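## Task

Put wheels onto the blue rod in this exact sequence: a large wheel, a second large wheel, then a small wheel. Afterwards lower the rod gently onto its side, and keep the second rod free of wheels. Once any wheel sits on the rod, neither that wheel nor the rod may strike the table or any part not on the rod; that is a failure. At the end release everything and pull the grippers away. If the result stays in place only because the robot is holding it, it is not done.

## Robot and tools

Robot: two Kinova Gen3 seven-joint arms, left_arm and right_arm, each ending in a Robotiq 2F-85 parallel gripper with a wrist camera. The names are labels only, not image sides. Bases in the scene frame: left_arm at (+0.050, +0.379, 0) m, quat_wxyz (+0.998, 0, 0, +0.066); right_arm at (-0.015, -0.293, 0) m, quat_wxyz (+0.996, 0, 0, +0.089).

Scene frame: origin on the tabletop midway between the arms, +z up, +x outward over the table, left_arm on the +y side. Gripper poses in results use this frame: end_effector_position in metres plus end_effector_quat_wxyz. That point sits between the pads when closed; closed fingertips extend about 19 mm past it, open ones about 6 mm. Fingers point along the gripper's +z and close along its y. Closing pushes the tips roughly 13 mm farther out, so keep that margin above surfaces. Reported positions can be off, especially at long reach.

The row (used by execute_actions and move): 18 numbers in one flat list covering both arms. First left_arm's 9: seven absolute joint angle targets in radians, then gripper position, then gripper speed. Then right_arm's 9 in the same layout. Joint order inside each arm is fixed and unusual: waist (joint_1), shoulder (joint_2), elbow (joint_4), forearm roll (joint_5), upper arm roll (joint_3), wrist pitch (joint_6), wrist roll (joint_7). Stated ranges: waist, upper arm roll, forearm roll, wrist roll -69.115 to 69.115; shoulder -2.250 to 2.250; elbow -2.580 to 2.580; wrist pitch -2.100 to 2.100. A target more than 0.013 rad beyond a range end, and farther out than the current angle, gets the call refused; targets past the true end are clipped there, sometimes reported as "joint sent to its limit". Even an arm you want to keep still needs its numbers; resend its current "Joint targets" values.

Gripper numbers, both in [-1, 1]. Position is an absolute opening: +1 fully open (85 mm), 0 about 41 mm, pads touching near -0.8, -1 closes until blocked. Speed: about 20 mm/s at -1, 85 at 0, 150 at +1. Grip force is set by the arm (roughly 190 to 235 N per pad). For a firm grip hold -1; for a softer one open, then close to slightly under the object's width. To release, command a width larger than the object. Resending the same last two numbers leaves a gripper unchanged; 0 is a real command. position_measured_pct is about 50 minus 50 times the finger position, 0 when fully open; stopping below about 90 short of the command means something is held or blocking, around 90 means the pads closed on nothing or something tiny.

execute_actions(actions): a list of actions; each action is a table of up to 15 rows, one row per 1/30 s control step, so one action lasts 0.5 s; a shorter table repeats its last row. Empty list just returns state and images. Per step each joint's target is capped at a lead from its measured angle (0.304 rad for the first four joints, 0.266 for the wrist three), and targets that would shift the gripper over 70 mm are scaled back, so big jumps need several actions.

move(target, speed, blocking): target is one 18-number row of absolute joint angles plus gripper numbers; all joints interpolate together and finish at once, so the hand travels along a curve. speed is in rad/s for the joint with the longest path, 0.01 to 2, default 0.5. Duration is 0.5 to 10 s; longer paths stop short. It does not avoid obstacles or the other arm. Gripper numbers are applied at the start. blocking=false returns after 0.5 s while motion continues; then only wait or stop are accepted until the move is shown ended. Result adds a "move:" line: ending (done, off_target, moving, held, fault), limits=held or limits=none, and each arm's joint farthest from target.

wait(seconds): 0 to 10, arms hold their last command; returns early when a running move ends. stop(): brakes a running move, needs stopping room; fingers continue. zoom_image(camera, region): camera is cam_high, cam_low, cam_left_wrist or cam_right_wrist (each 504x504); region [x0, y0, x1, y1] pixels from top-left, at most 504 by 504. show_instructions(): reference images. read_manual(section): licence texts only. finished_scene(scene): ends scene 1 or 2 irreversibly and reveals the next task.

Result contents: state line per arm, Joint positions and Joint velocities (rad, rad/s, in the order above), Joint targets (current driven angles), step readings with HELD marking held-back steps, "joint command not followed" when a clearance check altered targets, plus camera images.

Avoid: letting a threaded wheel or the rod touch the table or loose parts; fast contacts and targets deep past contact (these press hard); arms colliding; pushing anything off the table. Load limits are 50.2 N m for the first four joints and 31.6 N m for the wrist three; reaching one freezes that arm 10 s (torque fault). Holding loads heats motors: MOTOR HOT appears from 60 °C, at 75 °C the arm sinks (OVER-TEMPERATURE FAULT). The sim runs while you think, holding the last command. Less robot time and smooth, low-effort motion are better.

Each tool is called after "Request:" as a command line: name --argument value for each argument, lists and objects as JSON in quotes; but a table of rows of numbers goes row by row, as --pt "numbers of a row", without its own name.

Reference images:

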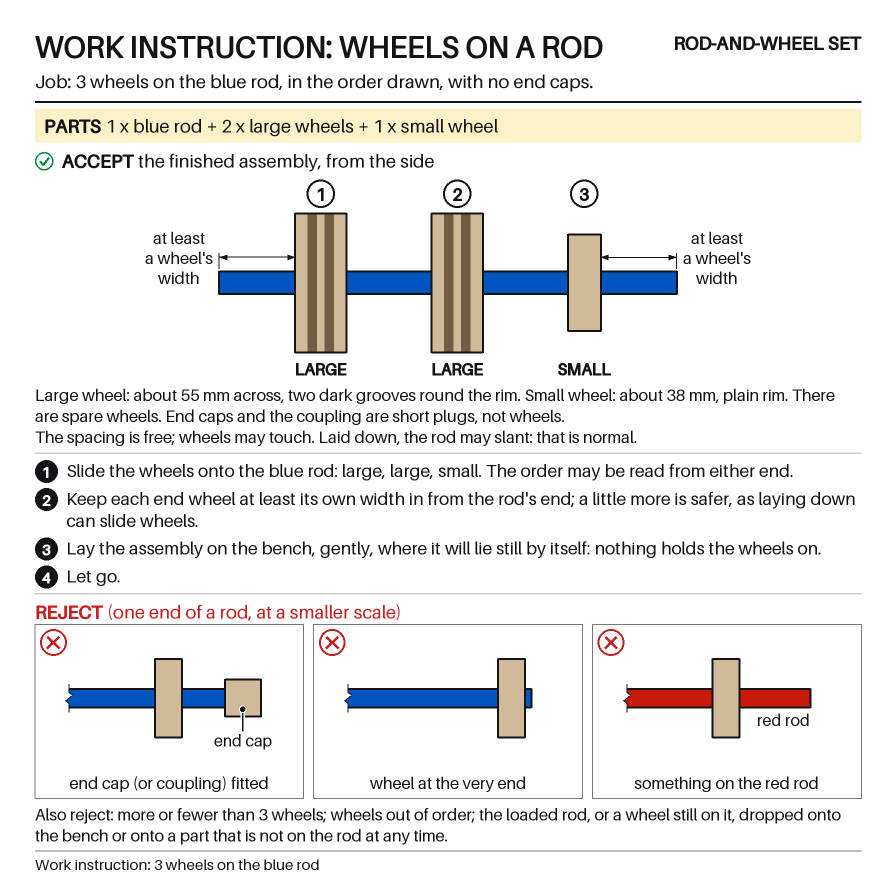

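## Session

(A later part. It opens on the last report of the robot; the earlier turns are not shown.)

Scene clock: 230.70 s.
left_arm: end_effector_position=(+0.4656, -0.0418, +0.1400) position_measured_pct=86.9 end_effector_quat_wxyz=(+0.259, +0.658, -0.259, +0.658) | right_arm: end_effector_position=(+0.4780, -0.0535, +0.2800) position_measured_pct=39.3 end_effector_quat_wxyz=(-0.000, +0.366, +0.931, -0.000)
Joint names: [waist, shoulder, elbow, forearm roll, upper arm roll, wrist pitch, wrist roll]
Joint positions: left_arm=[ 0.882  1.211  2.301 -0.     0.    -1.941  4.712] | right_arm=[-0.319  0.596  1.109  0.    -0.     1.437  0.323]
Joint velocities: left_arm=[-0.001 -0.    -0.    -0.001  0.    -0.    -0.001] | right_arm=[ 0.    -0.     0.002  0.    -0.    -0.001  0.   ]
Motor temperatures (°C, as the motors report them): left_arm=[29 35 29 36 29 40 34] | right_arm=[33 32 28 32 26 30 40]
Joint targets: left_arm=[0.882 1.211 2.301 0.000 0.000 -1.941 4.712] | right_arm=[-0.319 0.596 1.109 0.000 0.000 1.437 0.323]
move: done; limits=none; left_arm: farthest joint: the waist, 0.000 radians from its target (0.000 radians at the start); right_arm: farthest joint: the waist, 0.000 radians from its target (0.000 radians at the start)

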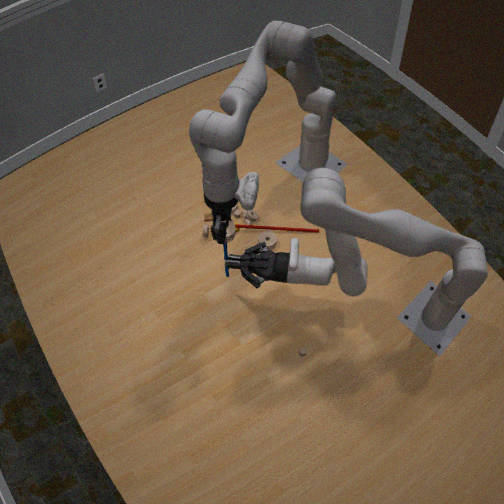

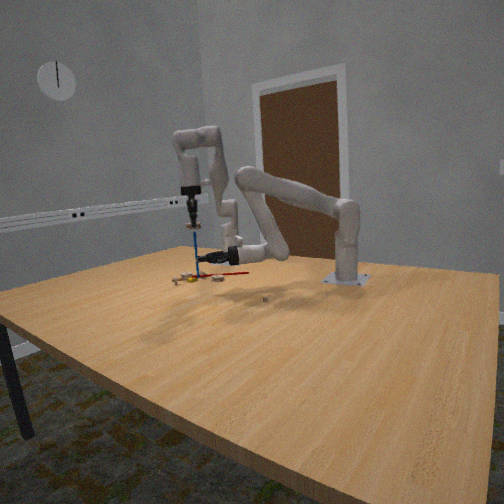

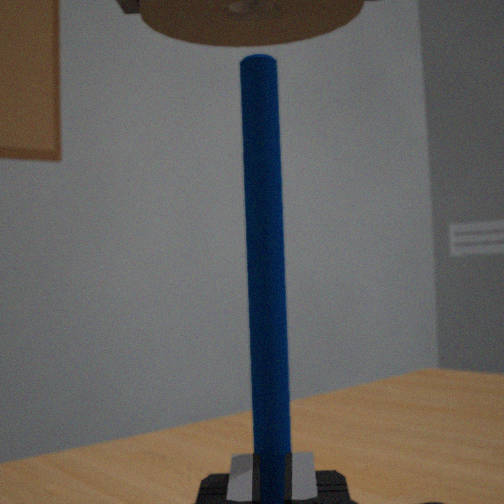

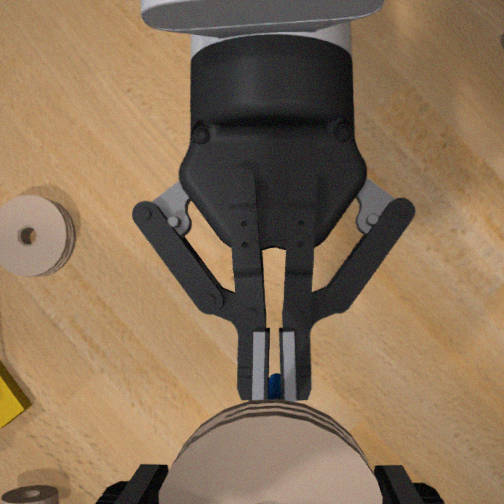

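Request:
move --target '[0.882,1.2107,2.3012,0,0,-1.9411,4.712, -1,-0.5, -0.3232,0.5944,1.1363,0,0,1.4109,0.323, -1,-0.5]' --speed 0.05

Request:
zoom_image --camera "cam_left_wrist" --region '[130, 0, 390, 130]'

Request:
zoom_image --camera "cam_low" --region '[170, 200, 220, 250]'

Scene clock: 243.07 s.
left_arm: end_effector_position=(+0.4656, -0.0418, +0.1400) position_measured_pct=86.9 end_effector_quat_wxyz=(+0.259, +0.658, -0.259, +0.658) | right_arm: end_effector_position=(+0.4756, -0.0523, +0.2720) position_measured_pct=39.3 end_effector_quat_wxyz=(-0.000, +0.364, +0.931, -0.000)
Joint names: [waist, shoulder, elbow, forearm roll, upper arm roll, wrist pitch, wrist roll]
Joint positions: left_arm=[ 0.882  1.211  2.301 -0.     0.    -1.941  4.712] | right_arm=[-0.323  0.594  1.136 -0.    -0.     1.411  0.323]
Joint velocities: left_arm=[ 0.    -0.    -0.     0.001  0.     0.     0.001] | right_arm=[-0.    -0.001  0.001 -0.001  0.    -0.001  0.   ]
Motor temperatures (°C, as the motors report them): left_arm=[29 35 29 36 29 40 34] | right_arm=[33 32 28 32 26 30 40]
Joint targets: left_arm=[0.882 1.211 2.301 0.000 0.000 -1.941 4.712] | right_arm=[-0.323 0.594 1.136 0.000 0.000 1.411 0.323]
move: done; limits=none; left_arm: farthest joint: the waist, 0.000 radians from its target (0.000 radians at the start); right_arm: farthest joint: the waist, 0.000 radians from its target (0.004 radians at the start)

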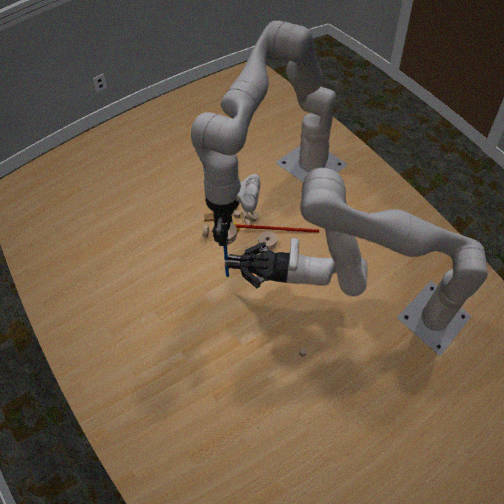

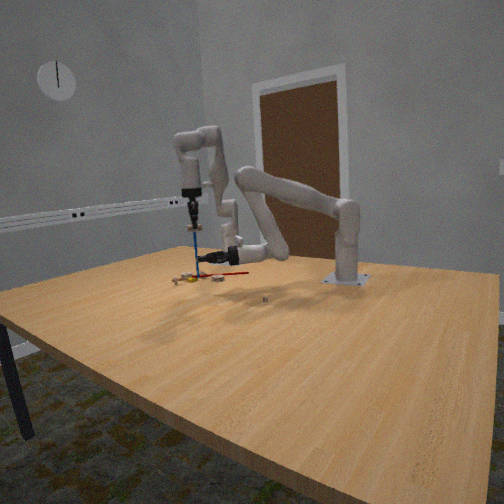

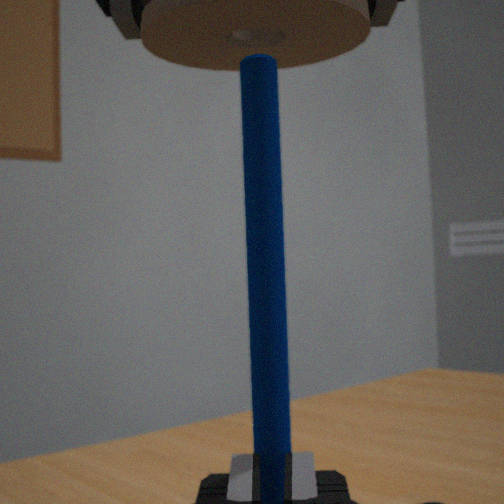

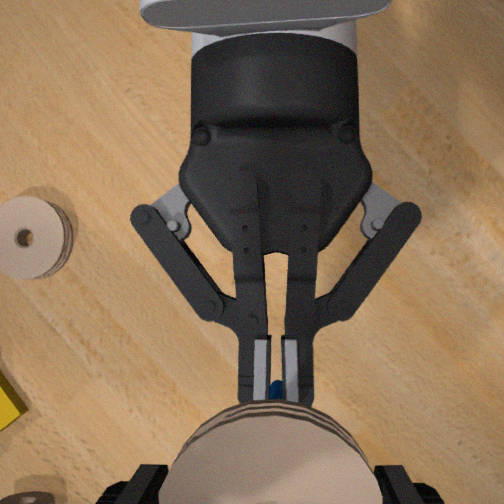

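Region (130, 0, 390, 130) of cam_left_wrist's 504x504 image, scaled by 1.938.

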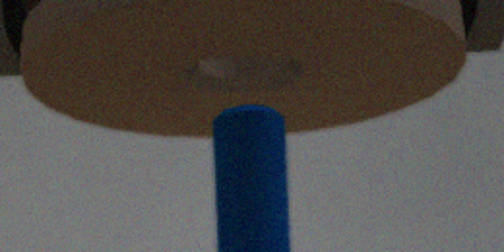

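Region (170, 200, 220, 250) of cam_low's 504x504 image, scaled by 10.080, with more detail than that image has.

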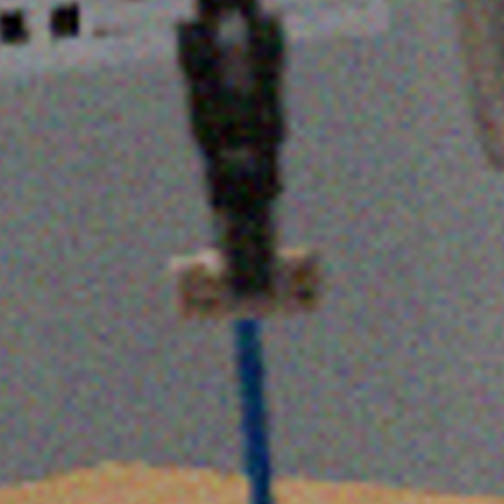

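Request:
move --target '[0.882,1.2107,2.3012,0,0,-1.9411,4.712, -1,-0.5, -0.3225,0.5947,1.1584,0,0,1.3885,0.323, -1,-0.5]' --speed 0.02

Request:
zoom_image --camera "cam_left_wrist" --region '[130, 0, 390, 130]'

Request:
zoom_image --camera "cam_low" --region '[170, 200, 220, 250]'

Scene clock: 257.23 s.
left_arm: end_effector_position=(+0.4655, -0.0418, +0.1398) position_measured_pct=86.9 end_effector_quat_wxyz=(+0.259, +0.658, -0.259, +0.658) | right_arm: end_effector_position=(+0.4749, -0.0532, +0.2651) position_measured_pct=39.3 end_effector_quat_wxyz=(+0.000, +0.365, +0.931, +0.000)
Joint names: [waist, shoulder, elbow, forearm roll, upper arm roll, wrist pitch, wrist roll]
Joint positions: left_arm=[ 0.882  1.211  2.301 -0.     0.    -1.941  4.712] | right_arm=[-0.322  0.595  1.158  0.     0.     1.388  0.323]
Joint velocities: left_arm=[ 0.001  0.001  0.    -0.001 -0.    -0.     0.   ] | right_arm=[ 0.     0.     0.001  0.    -0.    -0.     0.   ]
Motor temperatures (°C, as the motors report them): left_arm=[29 35 29 36 29 40 34] | right_arm=[33 33 28 32 26 30 40]
Joint targets: left_arm=[0.882 1.211 2.301 0.000 0.000 -1.941 4.712] | right_arm=[-0.322 0.595 1.158 0.000 0.000 1.389 0.323]
move: done; limits=none; left_arm: farthest joint: the waist, 0.000 radians from its target (0.000 radians at the start); right_arm: farthest joint: the waist, 0.000 radians from its target (0.001 radians at the start)

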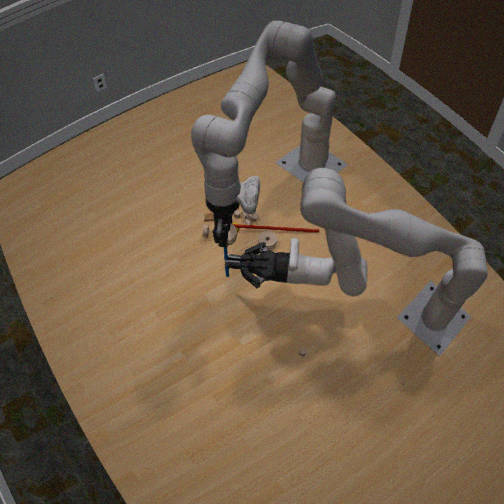

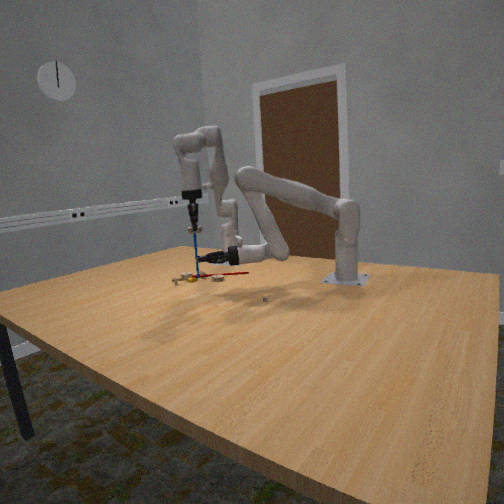

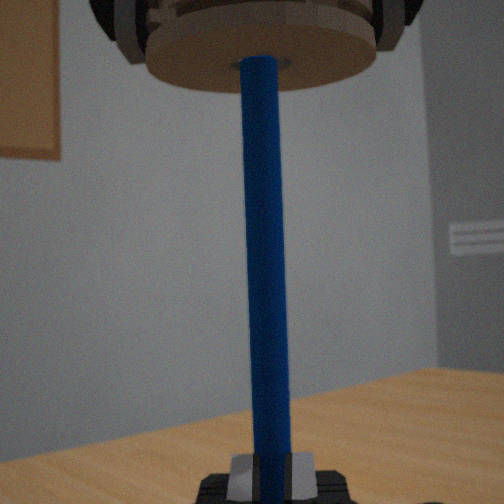

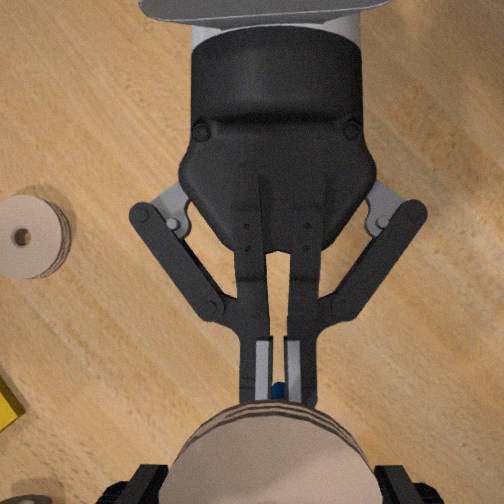

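Region (130, 0, 390, 130) of cam_left_wrist's 504x504 image, scaled by 1.938.

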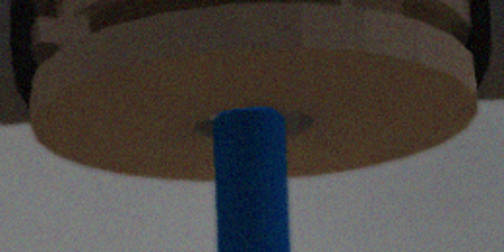

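Region (170, 200, 220, 250) of cam_low's 504x504 image, scaled by 10.080, with more detail than that image has.

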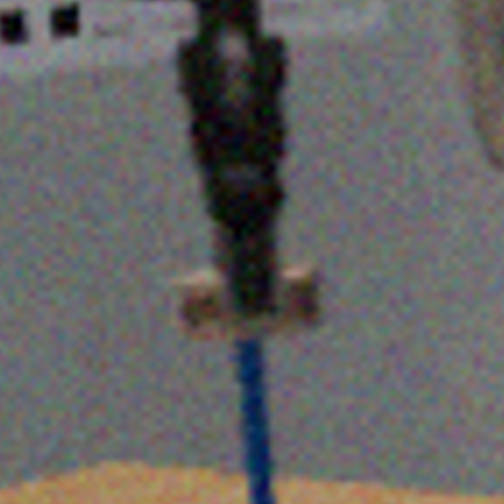

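Request:
move --target '[0.882,1.2107,2.3012,0,0,-1.9411,4.712, -1,-0.5, -0.3225,0.5967,1.1679,0,0,1.3770,0.323, -1,-0.5]' --speed 0.01

Request:
zoom_image --camera "cam_left_wrist" --region '[130, 0, 390, 130]'

Scene clock: 261.90 s.
left_arm: end_effector_position=(+0.4654, -0.0419, +0.1398) position_measured_pct=86.9 end_effector_quat_wxyz=(+0.259, +0.658, -0.259, +0.658) | right_arm: end_effector_position=(+0.4751, -0.0533, +0.2611) position_measured_pct=39.3 end_effector_quat_wxyz=(+0.000, +0.365, +0.931, +0.000)
Joint names: [waist, shoulder, elbow, forearm roll, upper arm roll, wrist pitch, wrist roll]
Joint positions: left_arm=[ 0.882  1.211  2.301 -0.     0.    -1.941  4.712] | right_arm=[-0.322  0.597  1.168  0.     0.     1.377  0.323]
Joint velocities: left_arm=[ 0.    -0.     0.    -0.    -0.    -0.001 -0.001] | right_arm=[-0.    -0.    -0.001 -0.     0.    -0.    -0.   ]
Motor temperatures (°C, as the motors report them): left_arm=[29 35 29 36 29 40 34] | right_arm=[33 33 28 32 26 30 40]
Joint targets: left_arm=[0.882 1.211 2.301 0.000 0.000 -1.941 4.712] | right_arm=[-0.322 0.597 1.168 0.000 0.000 1.377 0.323]
move: done; limits=none; left_arm: farthest joint: the waist, 0.000 radians from its target (0.000 radians at the start); right_arm: farthest joint: the waist, 0.000 radians from its target (0.000 radians at the start)

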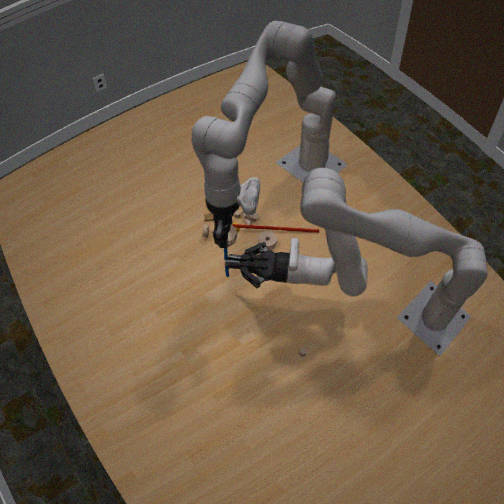

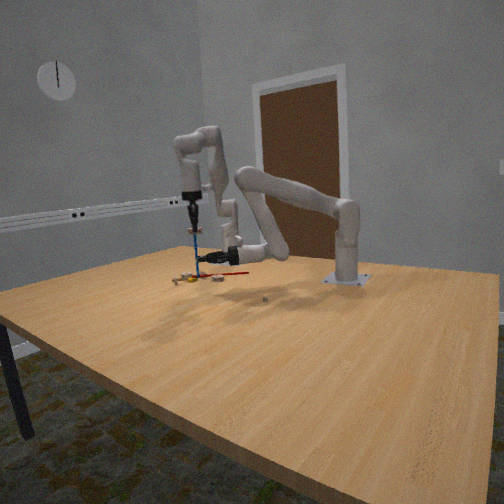

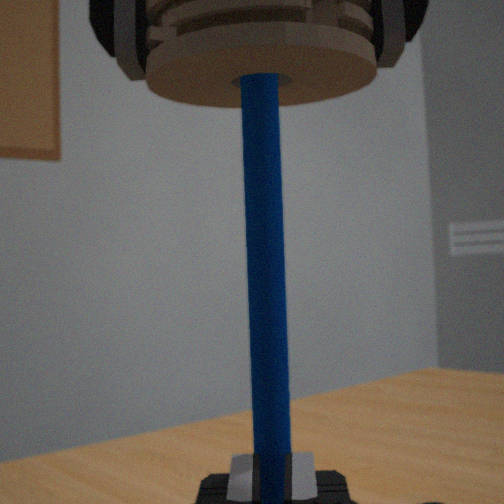

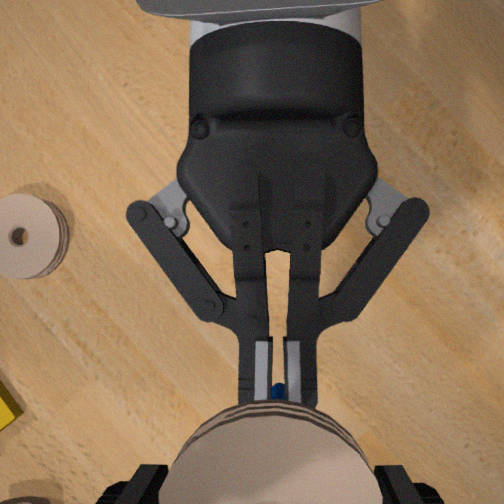

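Region (130, 0, 390, 130) of cam_left_wrist's 504x504 image, scaled by 1.938.

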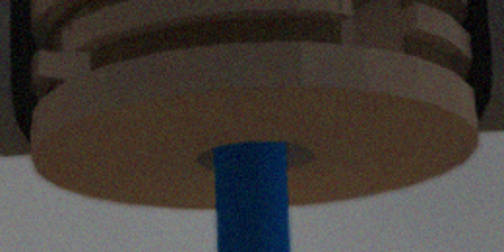

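Request:
move --target '[0.882,1.2107,2.3012,0,0,-1.9411,4.712, -1,-0.5, -0.3225,0.6086,1.2153,0,0,1.3177,0.323, -1,-0.5]' --speed 0.04

Request:
move --target '[0.882,1.2107,2.3012,0,0,-1.9411,4.712, -1,-0.5, -0.3225,0.6264,1.2660,0,0,1.2492,0.323, -1,-0.5]' --speed 0.04

Scene clock: 271.80 s.
left_arm: end_effector_position=(+0.4653, -0.0419, +0.1398) position_measured_pct=86.9 end_effector_quat_wxyz=(+0.259, +0.658, -0.259, +0.658) | right_arm: end_effector_position=(+0.4752, -0.0533, +0.2401) position_measured_pct=39.3 end_effector_quat_wxyz=(+0.000, +0.365, +0.931, +0.000)
Joint names: [waist, shoulder, elbow, forearm roll, upper arm roll, wrist pitch, wrist roll]
Joint positions: left_arm=[ 0.882  1.211  2.301 -0.     0.    -1.941  4.712] | right_arm=[-0.322  0.609  1.215  0.     0.     1.317  0.323]
Joint velocities: left_arm=[0.001 0.001 0.    0.001 0.    0.    0.   ] | right_arm=[-0.    -0.    -0.001 -0.    -0.    -0.    -0.   ]
Motor temperatures (°C, as the motors report them): left_arm=[29 35 29 36 29 40 34] | right_arm=[33 33 28 32 26 30 40]
Joint targets: left_arm=[0.882 1.211 2.301 0.000 0.000 -1.941 4.712] | right_arm=[-0.322 0.609 1.215 0.000 0.000 1.318 0.323]
move: done; limits=none; left_arm: farthest joint: the waist, 0.000 radians from its target (0.000 radians at the start); right_arm: farthest joint: the waist, 0.000 radians from its target (0.000 radians at the start)

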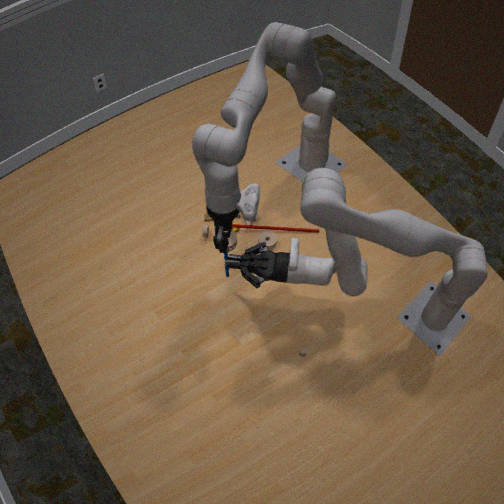

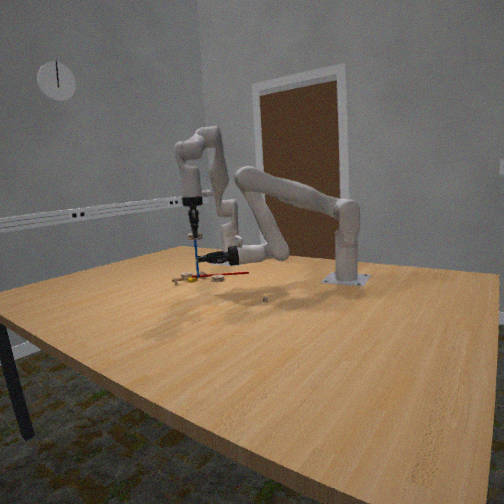

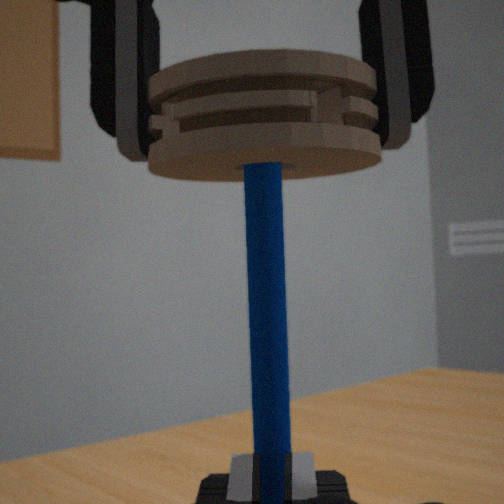

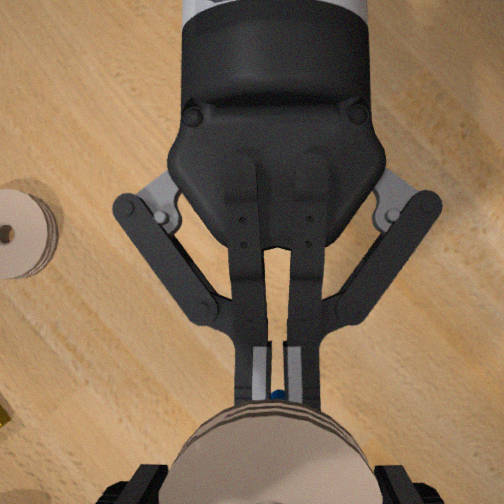

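Scene clock: 273.77 s.
left_arm: end_effector_position=(+0.4652, -0.0420, +0.1397) position_measured_pct=86.9 end_effector_quat_wxyz=(+0.259, +0.658, -0.259, +0.658) | right_arm: end_effector_position=(+0.4753, -0.0534, +0.2152) position_measured_pct=39.3 end_effector_quat_wxyz=(+0.001, +0.365, +0.931, +0.000)
Joint names: [waist, shoulder, elbow, forearm roll, upper arm roll, wrist pitch, wrist roll]
Joint positions: left_arm=[ 0.882  1.211  2.302 -0.     0.    -1.941  4.712] | right_arm=[-0.322  0.626  1.266  0.     0.     1.249  0.323]
Joint velocities: left_arm=[-0.001  0.     0.    -0.    -0.     0.     0.   ] | right_arm=[-0.001 -0.     0.001  0.    -0.    -0.     0.   ]
Motor temperatures (°C, as the motors report them): left_arm=[29 35 28 36 29 40 34] | right_arm=[33 33 28 32 26 30 40]
Joint targets: left_arm=[0.882 1.211 2.301 0.000 0.000 -1.941 4.712] | right_arm=[-0.322 0.626 1.266 0.000 0.000 1.249 0.323]
move: done; limits=none; left_arm: farthest joint: the waist, 0.000 radians from its target (0.000 radians at the start); right_arm: farthest joint: the waist, 0.000 radians from its target (0.000 radians at the start)

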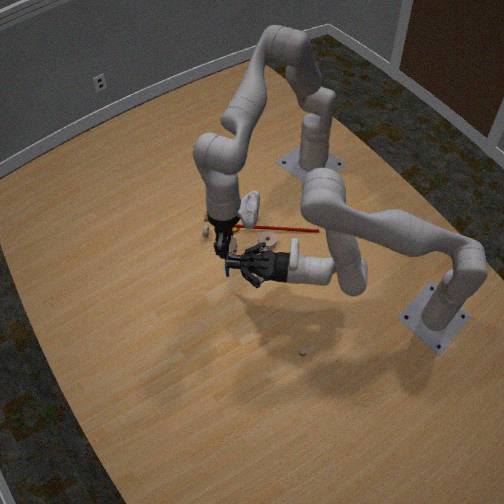

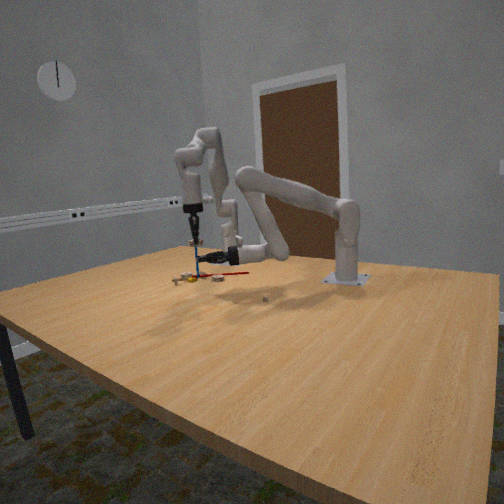

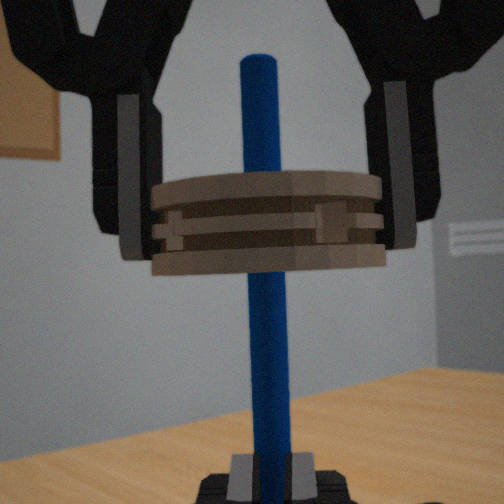

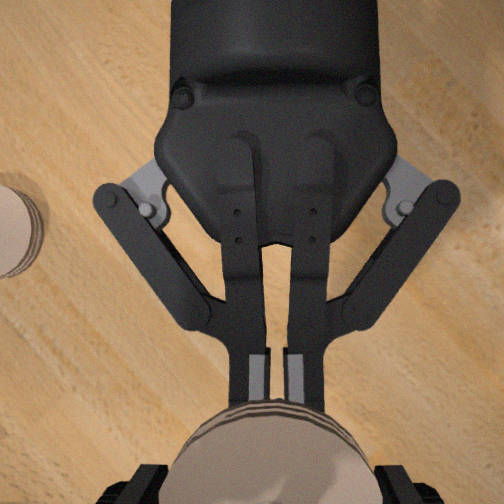

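Request:
move --target '[0.882,1.2107,2.3012,0,0,-1.9411,4.712, -1,-0.5, -0.3225,0.6346,1.2847,0,0,1.2223,0.323, -1,-0.5]' --speed 0.03

Request:
execute_actions --actions '[[[0.882,1.2107,2.3012,0,0,-1.9411,4.712, -1,-0.5, -0.3225,0.6346,1.2847,0,0,1.2223,0.323, 0.7,-0.5]],[[0.882,1.2107,2.3012,0,0,-1.9411,4.712, -1,-0.5, -0.3225,0.6346,1.2847,0,0,1.2223,0.323, 0.7,-0.5]]]'

Scene clock: 279.53 s.
left_arm: end_effector_position=(+0.4652, -0.0420, +0.1396) position_measured_pct=86.9 end_effector_quat_wxyz=(+0.259, +0.658, -0.259, +0.658) | right_arm: end_effector_position=(+0.4754, -0.0534, +0.2052) position_measured_pct=39.3 end_effector_quat_wxyz=(+0.001, +0.365, +0.931, +0.000)
Joint names: [waist, shoulder, elbow, forearm roll, upper arm roll, wrist pitch, wrist roll]
Joint positions: left_arm=[ 0.882  1.211  2.302 -0.     0.    -1.941  4.712] | right_arm=[-0.322  0.634  1.284  0.     0.     1.222  0.323]
Joint velocities: left_arm=[ 0.     0.001 -0.     0.001  0.     0.     0.   ] | right_arm=[-0.001  0.     0.    -0.    -0.    -0.     0.   ]
Motor temperatures (°C, as the motors report them): left_arm=[29 35 28 36 29 40 34] | right_arm=[33 33 28 32 26 30 40]
Joint targets: left_arm=[0.882 1.211 2.301 0.000 0.000 -1.941 4.712] | right_arm=[-0.322 0.635 1.285 0.000 0.000 1.222 0.323]
move: done; limits=none; left_arm: farthest joint: the waist, 0.000 radians from its target (0.000 radians at the start); right_arm: farthest joint: the wrist pitch, 0.001 radians from its target (0.026 radians at the start)

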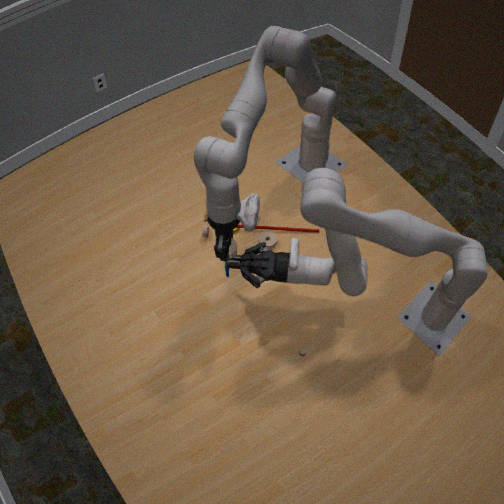

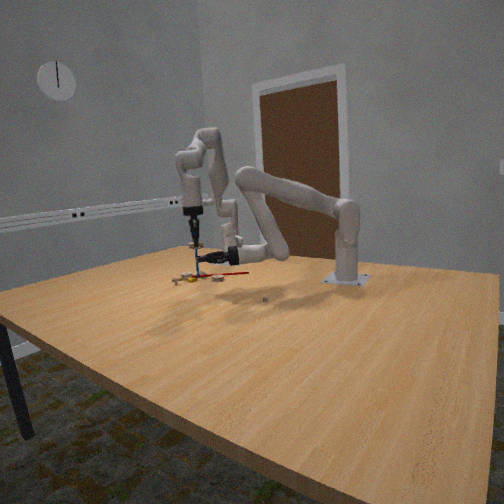

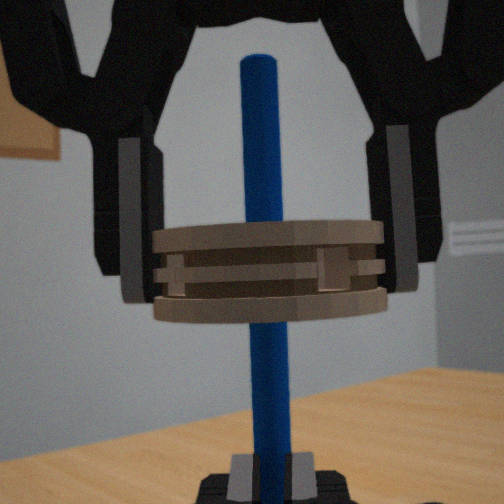

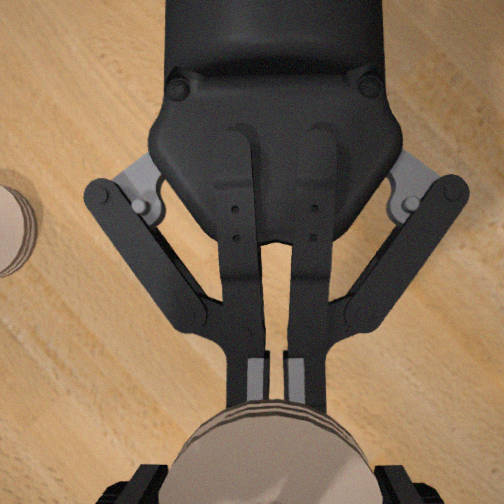

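Scene clock: 280.53 s.
left_arm: end_effector_position=(+0.4656, -0.0418, +0.1400) position_measured_pct=86.9 end_effector_quat_wxyz=(+0.259, +0.658, -0.259, +0.658) | right_arm: end_effector_position=(+0.4748, -0.0531, +0.2050) position_measured_pct=15.1 end_effector_quat_wxyz=(-0.000, +0.365, +0.931, -0.000)
Joint names: [waist, shoulder, elbow, forearm roll, upper arm roll, wrist pitch, wrist roll]
Joint positions: left_arm=[ 0.882  1.211  2.301 -0.     0.    -1.941  4.712] | right_arm=[-0.322  0.635  1.285  0.     0.     1.222  0.323]
Joint velocities: left_arm=[-0.001  0.001  0.     0.    -0.     0.     0.   ] | right_arm=[-0.    -0.     0.001 -0.    -0.     0.     0.   ]
Motor temperatures (°C, as the motors report them): left_arm=[29 35 28 36 29 40 34] | right_arm=[33 33 28 32 26 30 40]
Joint targets: left_arm=[0.882 1.211 2.301 0.000 0.000 -1.941 4.712] | right_arm=[-0.322 0.635 1.285 0.000 0.000 1.222 0.323]
Step readings (joint positions; steps 1 to 15: 1st action; 16 to 30: 2nd action):
0: left_arm=[0.882 1.211 2.302 -0.000 0.000 -1.941 4.712] | right_arm=[-0.322 0.634 1.284 0.000 0.000 1.222 0.323]
1: left_arm=[0.882 1.211 2.302 -0.000 0.000 -1.941 4.712] | right_arm=[-0.322 0.634 1.284 0.000 0.000 1.222 0.323]
2: left_arm=[0.882 1.211 2.302 -0.000 0.000 -1.941 4.712] | right_arm=[-0.322 0.634 1.284 0.000 0.000 1.222 0.323]
4: left_arm=[0.883 1.211 2.301 -0.000 0.000 -1.941 4.712] | right_arm=[-0.322 0.635 1.284 0.000 0.000 1.222 0.323]
8: left_arm=[0.882 1.211 2.301 0.000 -0.000 -1.941 4.712] | right_arm=[-0.322 0.635 1.285 -0.000 0.000 1.222 0.323]
15: left_arm=[0.882 1.211 2.301 0.000 -0.000 -1.941 4.712] | right_arm=[-0.322 0.635 1.285 -0.000 -0.000 1.222 0.323]
16: left_arm=[0.882 1.211 2.301 0.000 -0.000 -1.941 4.712] | right_arm=[-0.322 0.635 1.285 -0.000 -0.000 1.222 0.323]
17: left_arm=[0.882 1.211 2.301 0.000 -0.000 -1.941 4.712] | right_arm=[-0.322 0.635 1.285 0.000 -0.000 1.222 0.323]
19: left_arm=[0.882 1.211 2.301 -0.000 -0.000 -1.941 4.712] | right_arm=[-0.322 0.635 1.285 -0.000 -0.000 1.222 0.323]
23: left_arm=[0.882 1.211 2.301 -0.000 -0.000 -1.941 4.712] | right_arm=[-0.322 0.635 1.285 0.000 -0.000 1.222 0.323]
30: Joint positions above

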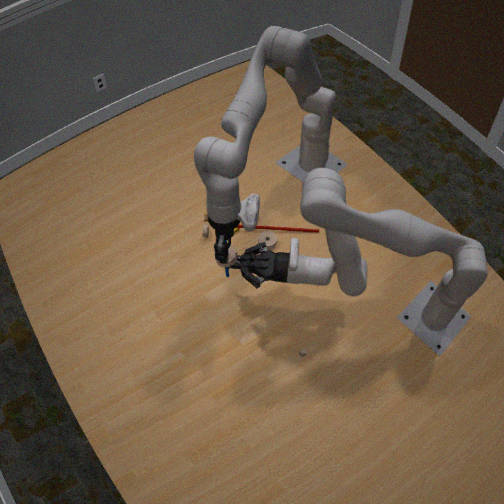

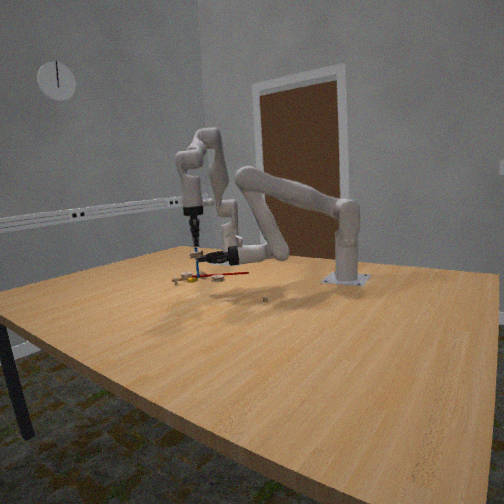

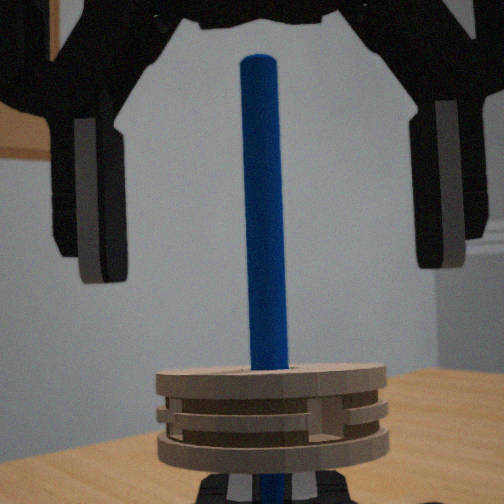

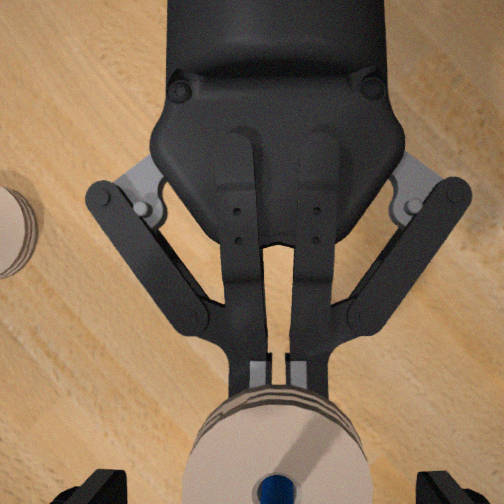

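Request:
move --target '[0.882,1.2107,2.3012,0,0,-1.9411,4.712, -1,-0.5, -0.3225,0.5925,1.0822,0,0,1.4669,0.323, 1,0]' --speed 0.3

Request:
move --target '[0.882,1.2107,2.3012,0,0,-1.9411,4.712, -1,-0.5, 0.0974,0.1057,1.7952,0,0,1.2407,-0.729, 1,0]' --speed 0.8

Request:
move --target '[0.882,1.2107,2.3012,0,0,-1.9411,4.712, -1,-0.5, 0.0974,0.5297,2.1884,0,0,0.4235,-0.729, 1,0]' --speed 0.6

Scene clock: 306.43 s.
left_arm: end_effector_position=(+0.4656, -0.0418, +0.1400) position_measured_pct=86.9 end_effector_quat_wxyz=(+0.259, +0.658, -0.259, +0.658) | right_arm: end_effector_position=(+0.4772, -0.0518, +0.2900) position_measured_pct=0.0 end_effector_quat_wxyz=(+0.000, +0.365, +0.931, +0.000)
Joint names: [waist, shoulder, elbow, forearm roll, upper arm roll, wrist pitch, wrist roll]
Joint positions: left_arm=[ 0.882  1.211  2.301 -0.     0.    -1.941  4.712] | right_arm=[-0.322  0.592  1.082 -0.    -0.     1.467  0.323]
Joint velocities: left_arm=[-0.     0.     0.    -0.001 -0.001 -0.    -0.   ] | right_arm=[ 0.     0.001  0.001  0.     0.     0.    -0.   ]
Motor temperatures (°C, as the motors report them): left_arm=[29 35 28 36 29 40 34] | right_arm=[33 33 28 32 26 30 40]
Joint targets: left_arm=[0.882 1.211 2.301 0.000 0.000 -1.941 4.712] | right_arm=[-0.322 0.592 1.082 0.000 0.000 1.467 0.323]
move: done; limits=none; left_arm: farthest joint: the waist, 0.000 radians from its target (0.000 radians at the start); right_arm: farthest joint: the waist, 0.000 radians from its target (0.000 radians at the start)

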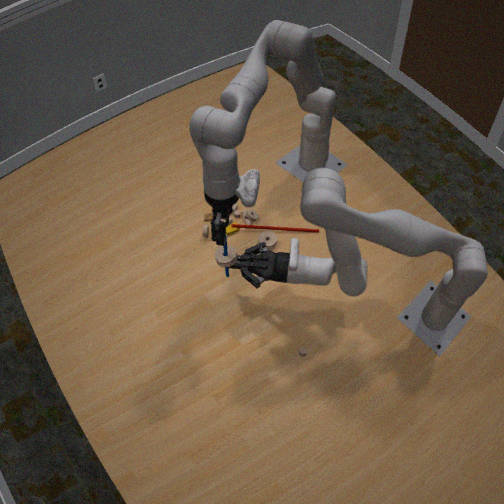

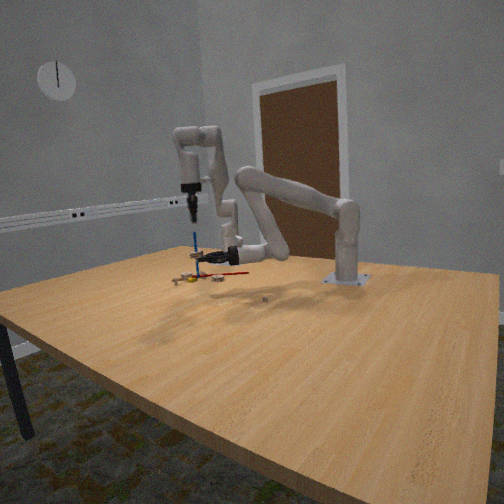

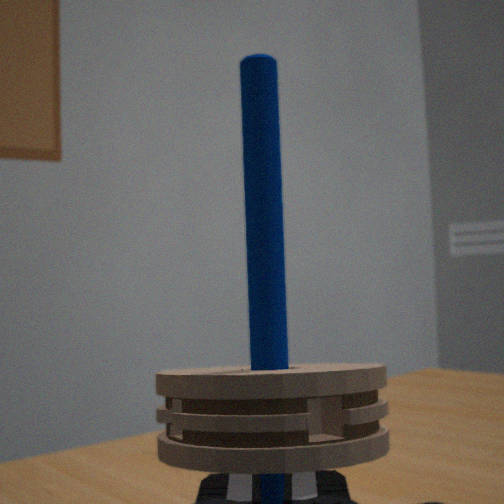

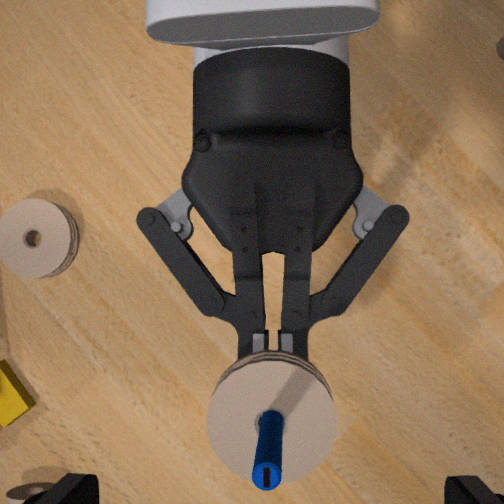

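Scene clock: 308.37 s.
left_arm: end_effector_position=(+0.4656, -0.0418, +0.1400) position_measured_pct=86.9 end_effector_quat_wxyz=(+0.259, +0.658, -0.259, +0.658) | right_arm: end_effector_position=(+0.3277, -0.2901, +0.2899) position_measured_pct=0.0 end_effector_quat_wxyz=(-0.000, +0.895, +0.445, -0.000)
Joint names: [waist, shoulder, elbow, forearm roll, upper arm roll, wrist pitch, wrist roll]
Joint positions: left_arm=[ 0.882  1.211  2.301  0.     0.    -1.941  4.712] | right_arm=[ 0.097  0.106  1.795  0.     0.     1.241 -0.729]
Joint velocities: left_arm=[-0.     0.     0.     0.001  0.    -0.     0.   ] | right_arm=[ 0.002 -0.003  0.    -0.    -0.    -0.    -0.   ]
Motor temperatures (°C, as the motors report them): left_arm=[29 35 28 36 29 40 34] | right_arm=[33 33 28 32 26 30 40]
Joint targets: left_arm=[0.882 1.211 2.301 0.000 0.000 -1.941 4.712] | right_arm=[0.097 0.106 1.795 0.000 0.000 1.241 -0.729]
move: done; limits=none; left_arm: farthest joint: the waist, 0.000 radians from its target (0.000 radians at the start); right_arm: farthest joint: the waist, 0.000 radians from its target (0.420 radians at the start)

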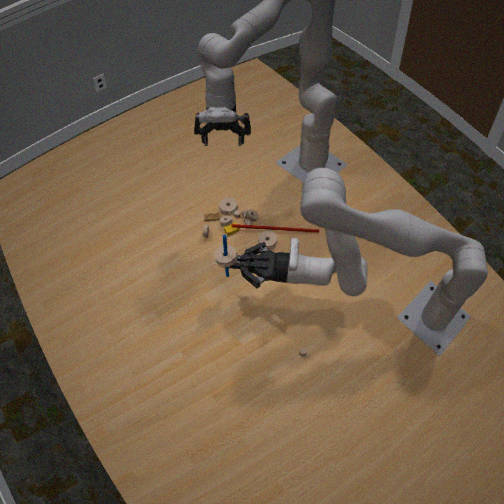

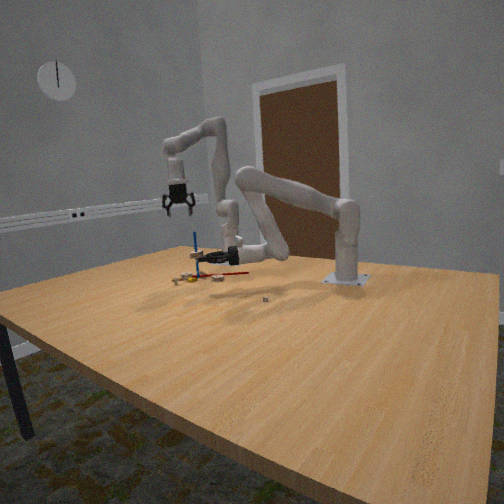

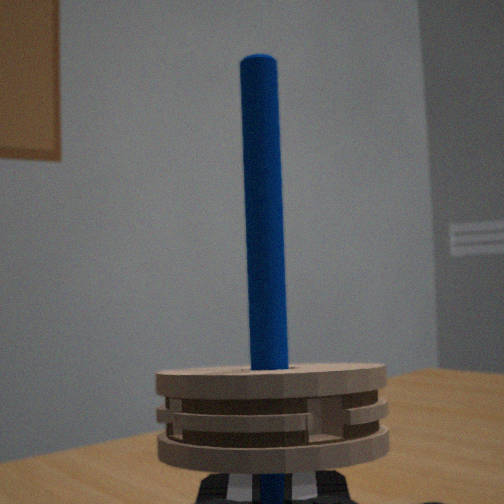

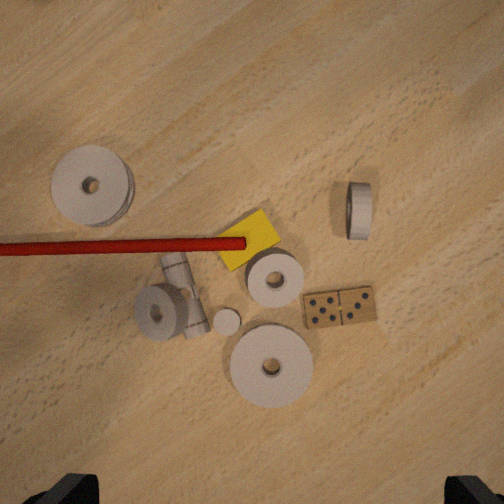

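Scene clock: 310.27 s.
left_arm: end_effector_position=(+0.4656, -0.0418, +0.1400) position_measured_pct=86.9 end_effector_quat_wxyz=(+0.259, +0.658, -0.259, +0.658) | right_arm: end_effector_position=(+0.3277, -0.2902, +0.0501) position_measured_pct=0.0 end_effector_quat_wxyz=(+0.000, +0.895, +0.445, +0.000)
Joint names: [waist, shoulder, elbow, forearm roll, upper arm roll, wrist pitch, wrist roll]
Joint positions: left_arm=[ 0.882  1.211  2.301 -0.     0.    -1.941  4.712] | right_arm=[ 0.097  0.529  2.188  0.    -0.     0.424 -0.729]
Joint velocities: left_arm=[ 0.001 -0.    -0.     0.001  0.    -0.     0.   ] | right_arm=[ 0.     0.002  0.002 -0.001 -0.    -0.     0.   ]
Motor temperatures (°C, as the motors report them): left_arm=[29 35 28 36 29 40 34] | right_arm=[33 33 28 32 26 30 40]
Joint targets: left_arm=[0.882 1.211 2.301 0.000 0.000 -1.941 4.712] | right_arm=[0.097 0.530 2.188 0.000 0.000 0.423 -0.729]
move: done; limits=none; left_arm: farthest joint: the waist, 0.000 radians from its target (0.000 radians at the start); right_arm: farthest joint: the waist, 0.000 radians from its target (0.000 radians at the start)

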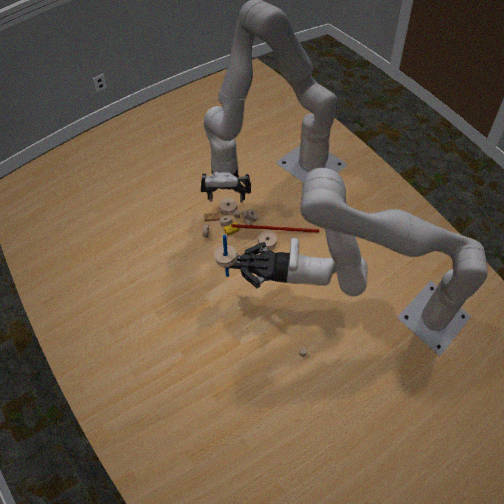

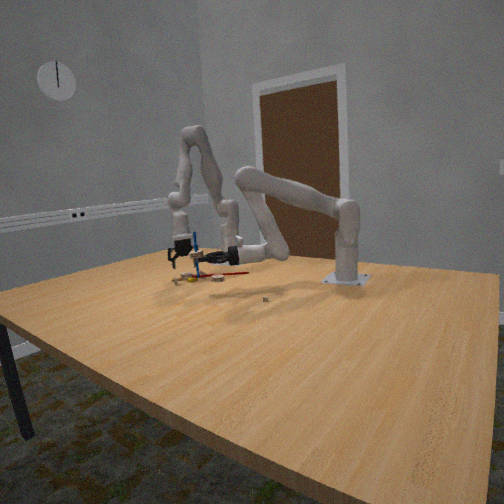

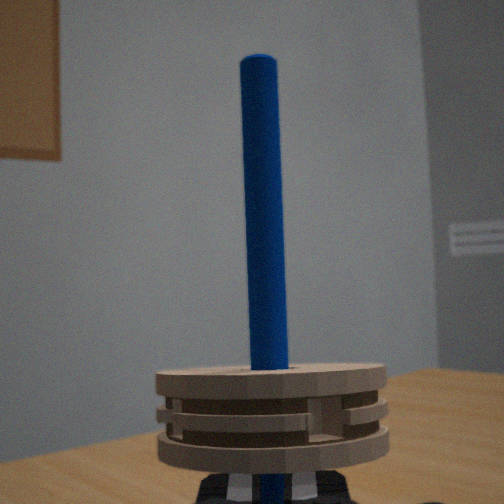

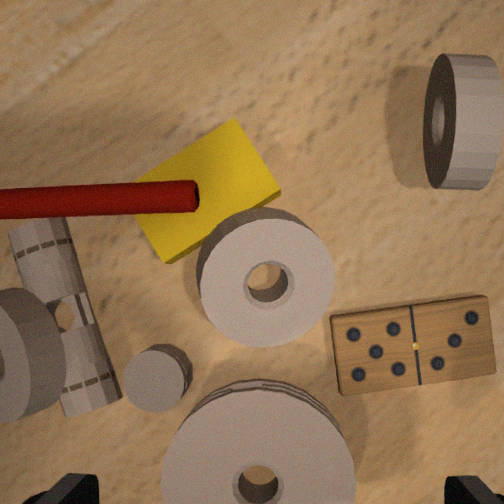

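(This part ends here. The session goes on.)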